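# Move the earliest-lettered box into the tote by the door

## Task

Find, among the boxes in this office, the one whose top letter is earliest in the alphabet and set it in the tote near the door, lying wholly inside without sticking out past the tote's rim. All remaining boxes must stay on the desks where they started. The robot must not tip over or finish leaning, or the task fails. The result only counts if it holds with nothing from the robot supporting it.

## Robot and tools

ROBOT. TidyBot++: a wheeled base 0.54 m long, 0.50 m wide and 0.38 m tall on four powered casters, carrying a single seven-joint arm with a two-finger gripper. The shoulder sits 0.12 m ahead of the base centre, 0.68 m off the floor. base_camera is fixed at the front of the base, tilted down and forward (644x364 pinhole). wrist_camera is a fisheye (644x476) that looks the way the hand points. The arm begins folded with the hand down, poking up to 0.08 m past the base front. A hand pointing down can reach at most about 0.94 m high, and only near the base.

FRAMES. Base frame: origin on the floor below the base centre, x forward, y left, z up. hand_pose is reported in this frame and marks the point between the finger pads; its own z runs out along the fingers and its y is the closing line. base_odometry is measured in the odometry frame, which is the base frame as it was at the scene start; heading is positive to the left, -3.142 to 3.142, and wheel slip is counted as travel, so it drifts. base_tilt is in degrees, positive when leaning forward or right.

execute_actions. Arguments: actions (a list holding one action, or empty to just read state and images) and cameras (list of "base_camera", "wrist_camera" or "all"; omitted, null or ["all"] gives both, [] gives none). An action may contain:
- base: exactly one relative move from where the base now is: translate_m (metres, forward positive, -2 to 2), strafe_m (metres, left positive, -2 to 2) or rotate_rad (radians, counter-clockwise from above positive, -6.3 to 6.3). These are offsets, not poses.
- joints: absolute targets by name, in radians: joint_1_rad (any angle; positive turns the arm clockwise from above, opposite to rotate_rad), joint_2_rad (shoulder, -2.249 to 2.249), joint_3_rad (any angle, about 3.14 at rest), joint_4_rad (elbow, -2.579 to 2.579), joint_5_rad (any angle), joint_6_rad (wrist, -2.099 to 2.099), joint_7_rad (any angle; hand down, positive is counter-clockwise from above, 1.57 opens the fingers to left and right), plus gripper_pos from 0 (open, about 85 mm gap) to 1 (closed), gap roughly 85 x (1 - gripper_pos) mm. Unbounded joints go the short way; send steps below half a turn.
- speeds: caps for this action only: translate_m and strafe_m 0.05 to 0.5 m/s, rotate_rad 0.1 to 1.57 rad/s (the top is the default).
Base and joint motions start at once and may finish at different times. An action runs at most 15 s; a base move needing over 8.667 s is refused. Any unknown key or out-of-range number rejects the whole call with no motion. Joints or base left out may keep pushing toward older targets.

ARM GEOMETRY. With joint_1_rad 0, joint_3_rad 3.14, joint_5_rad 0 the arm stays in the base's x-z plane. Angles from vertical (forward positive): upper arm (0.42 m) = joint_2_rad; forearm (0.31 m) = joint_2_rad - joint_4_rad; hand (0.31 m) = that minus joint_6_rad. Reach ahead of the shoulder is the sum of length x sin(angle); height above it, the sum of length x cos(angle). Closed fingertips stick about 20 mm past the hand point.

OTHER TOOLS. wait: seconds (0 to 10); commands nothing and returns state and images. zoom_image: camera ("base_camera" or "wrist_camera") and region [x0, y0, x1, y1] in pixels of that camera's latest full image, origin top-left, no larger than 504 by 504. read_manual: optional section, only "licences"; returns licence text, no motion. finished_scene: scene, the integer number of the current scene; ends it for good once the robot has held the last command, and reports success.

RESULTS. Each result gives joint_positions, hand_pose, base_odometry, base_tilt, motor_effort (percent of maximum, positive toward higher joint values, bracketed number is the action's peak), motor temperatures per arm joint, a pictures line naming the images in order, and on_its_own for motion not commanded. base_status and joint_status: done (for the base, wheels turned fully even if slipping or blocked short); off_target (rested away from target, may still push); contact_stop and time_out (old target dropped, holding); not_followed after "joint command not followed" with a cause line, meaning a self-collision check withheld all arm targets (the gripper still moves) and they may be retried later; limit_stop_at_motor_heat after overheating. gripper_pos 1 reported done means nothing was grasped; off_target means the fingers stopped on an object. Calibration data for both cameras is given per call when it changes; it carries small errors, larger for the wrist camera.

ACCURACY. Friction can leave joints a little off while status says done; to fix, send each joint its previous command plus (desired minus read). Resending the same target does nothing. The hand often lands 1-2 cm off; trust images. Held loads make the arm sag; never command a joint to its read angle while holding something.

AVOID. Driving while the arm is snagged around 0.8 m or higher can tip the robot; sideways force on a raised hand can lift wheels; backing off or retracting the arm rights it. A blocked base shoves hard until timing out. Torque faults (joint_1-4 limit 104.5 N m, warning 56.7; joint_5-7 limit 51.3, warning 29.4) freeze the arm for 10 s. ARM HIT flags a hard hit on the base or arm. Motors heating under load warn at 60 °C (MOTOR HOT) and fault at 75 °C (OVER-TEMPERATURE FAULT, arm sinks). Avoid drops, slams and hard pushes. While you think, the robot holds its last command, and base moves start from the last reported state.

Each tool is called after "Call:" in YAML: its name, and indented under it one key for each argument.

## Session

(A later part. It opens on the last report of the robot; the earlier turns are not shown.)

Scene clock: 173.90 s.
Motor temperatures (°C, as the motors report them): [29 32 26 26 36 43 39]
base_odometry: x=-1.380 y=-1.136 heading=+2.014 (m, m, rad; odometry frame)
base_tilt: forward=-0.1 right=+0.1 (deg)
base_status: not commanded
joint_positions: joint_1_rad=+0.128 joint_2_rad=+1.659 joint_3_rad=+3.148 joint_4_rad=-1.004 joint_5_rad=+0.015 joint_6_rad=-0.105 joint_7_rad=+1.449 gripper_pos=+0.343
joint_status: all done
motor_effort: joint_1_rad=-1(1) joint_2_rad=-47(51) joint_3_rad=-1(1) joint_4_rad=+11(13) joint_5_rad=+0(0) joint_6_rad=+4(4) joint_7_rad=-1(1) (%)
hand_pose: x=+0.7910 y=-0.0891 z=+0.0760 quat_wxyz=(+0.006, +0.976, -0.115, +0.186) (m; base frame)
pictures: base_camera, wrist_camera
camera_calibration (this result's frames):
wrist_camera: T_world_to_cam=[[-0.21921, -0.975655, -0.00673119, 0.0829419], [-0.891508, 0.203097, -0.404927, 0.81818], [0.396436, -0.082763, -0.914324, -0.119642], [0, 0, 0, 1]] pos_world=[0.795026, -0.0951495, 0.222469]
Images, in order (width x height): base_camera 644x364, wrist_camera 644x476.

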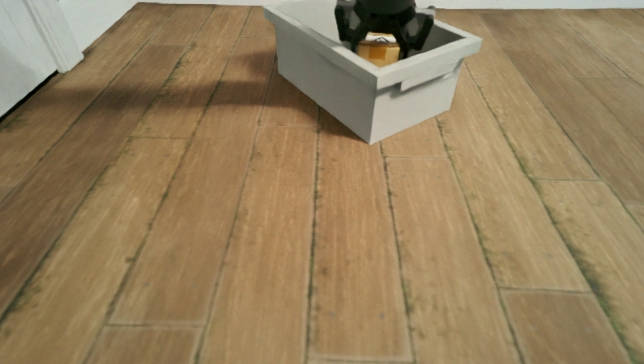

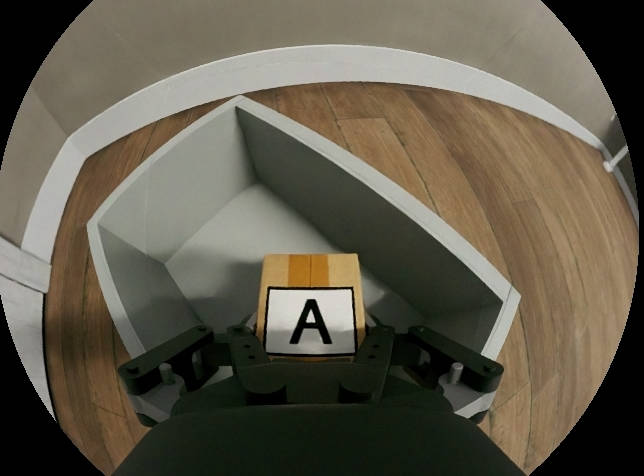

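Call:
execute_actions:
  actions:
    - {"joints":{"joint_2_rad":1.735,"joint_4_rad":-0.89}}
  cameras: []

Call:
execute_actions:
  actions:
    - {"joints":{"gripper_pos":0.15}}
  cameras: []

Call:
execute_actions:
  actions:
    - {"joints":{"joint_2_rad":1.3,"joint_4_rad":-1.3,"joint_6_rad":-0.3}}

Scene clock: 182.43 s.
Motor temperatures (°C, as the motors report them): [29 33 26 26 36 43 39]
base_odometry: x=-1.380 y=-1.136 heading=+2.014 (m, m, rad; odometry frame)
base_tilt: forward=-0.1 right=+0.1 (deg)
base_status: not commanded
joint_positions: joint_1_rad=+0.128 joint_2_rad=+1.736 joint_3_rad=+3.148 joint_4_rad=-0.903 joint_5_rad=+0.015 joint_6_rad=-0.104 joint_7_rad=+1.449 gripper_pos=+0.343
joint_status: all done
motor_effort: joint_1_rad=-1(1) joint_2_rad=-48(49) joint_3_rad=-1(1) joint_4_rad=+12(13) joint_5_rad=+0(0) joint_6_rad=+4(5) joint_7_rad=-1(0) (%)
hand_pose: x=+0.8003 y=-0.0901 z=+0.0501 quat_wxyz=(+0.006, +0.974, -0.114, +0.198) (m; base frame)
pictures: none
No camera images: the call's "cameras" was empty. Leave "cameras" out to get every camera's image.

Scene clock: 183.47 s.
Motor temperatures (°C, as the motors report them): [29 33 26 26 36 43 39]
base_odometry: x=-1.380 y=-1.136 heading=+2.014 (m, m, rad; odometry frame)
base_tilt: forward=-0.1 right=+0.2 (deg)
base_status: not commanded
joint_positions: joint_1_rad=+0.128 joint_2_rad=+1.736 joint_3_rad=+3.148 joint_4_rad=-0.902 joint_5_rad=+0.015 joint_6_rad=-0.104 joint_7_rad=+1.449 gripper_pos=+0.150
joint_status: all done
motor_effort: joint_1_rad=-1(1) joint_2_rad=-46(47) joint_3_rad=-1(1) joint_4_rad=+12(12) joint_5_rad=+0(0) joint_6_rad=+4(4) joint_7_rad=+0(1) (%)
hand_pose: x=+0.8005 y=-0.0901 z=+0.0502 quat_wxyz=(+0.006, +0.974, -0.114, +0.198) (m; base frame)
pictures: none
No camera images: the call's "cameras" was empty. Leave "cameras" out to get every camera's image.

Scene clock: 185.23 s.
Motor temperatures (°C, as the motors report them): [29 33 26 26 36 43 39]
base_odometry: x=-1.380 y=-1.136 heading=+2.014 (m, m, rad; odometry frame)
base_tilt: forward=-0.1 right=+0.1 (deg)
base_status: not commanded
joint_positions: joint_1_rad=+0.128 joint_2_rad=+1.300 joint_3_rad=+3.148 joint_4_rad=-1.286 joint_5_rad=+0.015 joint_6_rad=-0.277 joint_7_rad=+1.449 gripper_pos=+0.150
joint_status: all done
motor_effort: joint_1_rad=-1(1) joint_2_rad=-44(49) joint_3_rad=-1(1) joint_4_rad=+11(12) joint_5_rad=+0(0) joint_6_rad=+2(4) joint_7_rad=-1(1) (%)
hand_pose: x=+0.7701 y=-0.0876 z=+0.2277 quat_wxyz=(+0.006, +0.983, -0.117, +0.139) (m; base frame)
pictures: base_camera, wrist_camera
camera_calibration (this result's frames):
wrist_camera: T_world_to_cam=[[-0.223144, -0.974776, 0.00427461, 0.0814464], [-0.924999, 0.210361, -0.316424, 0.866965], [0.307543, -0.074562, -0.948608, 0.10446], [0, 0, 0, 1]] pos_world=[0.78799, -0.095195, 0.373072]
Images, in order (width x height): base_camera 644x364, wrist_camera 644x476.

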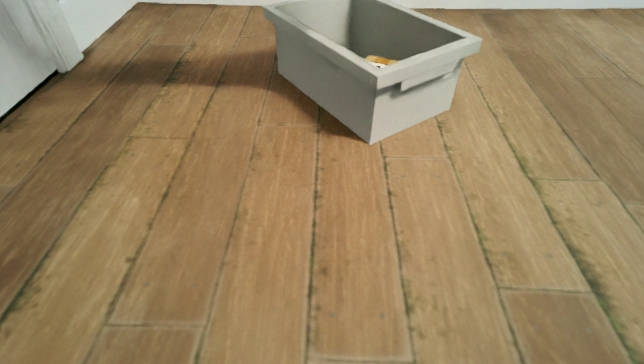

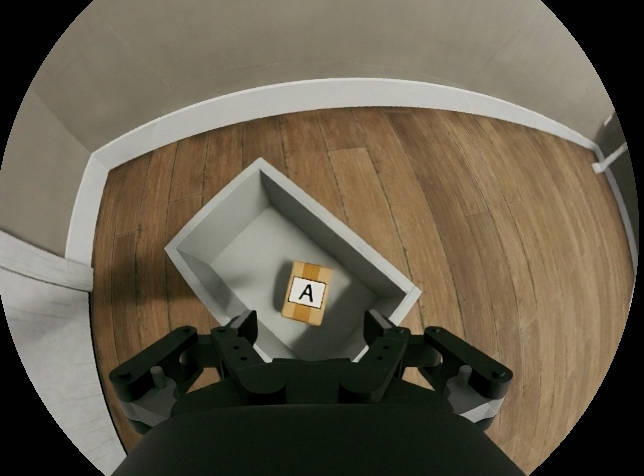

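Call:
finished_scene:
  scene: 1

The scene is finished: the task was done.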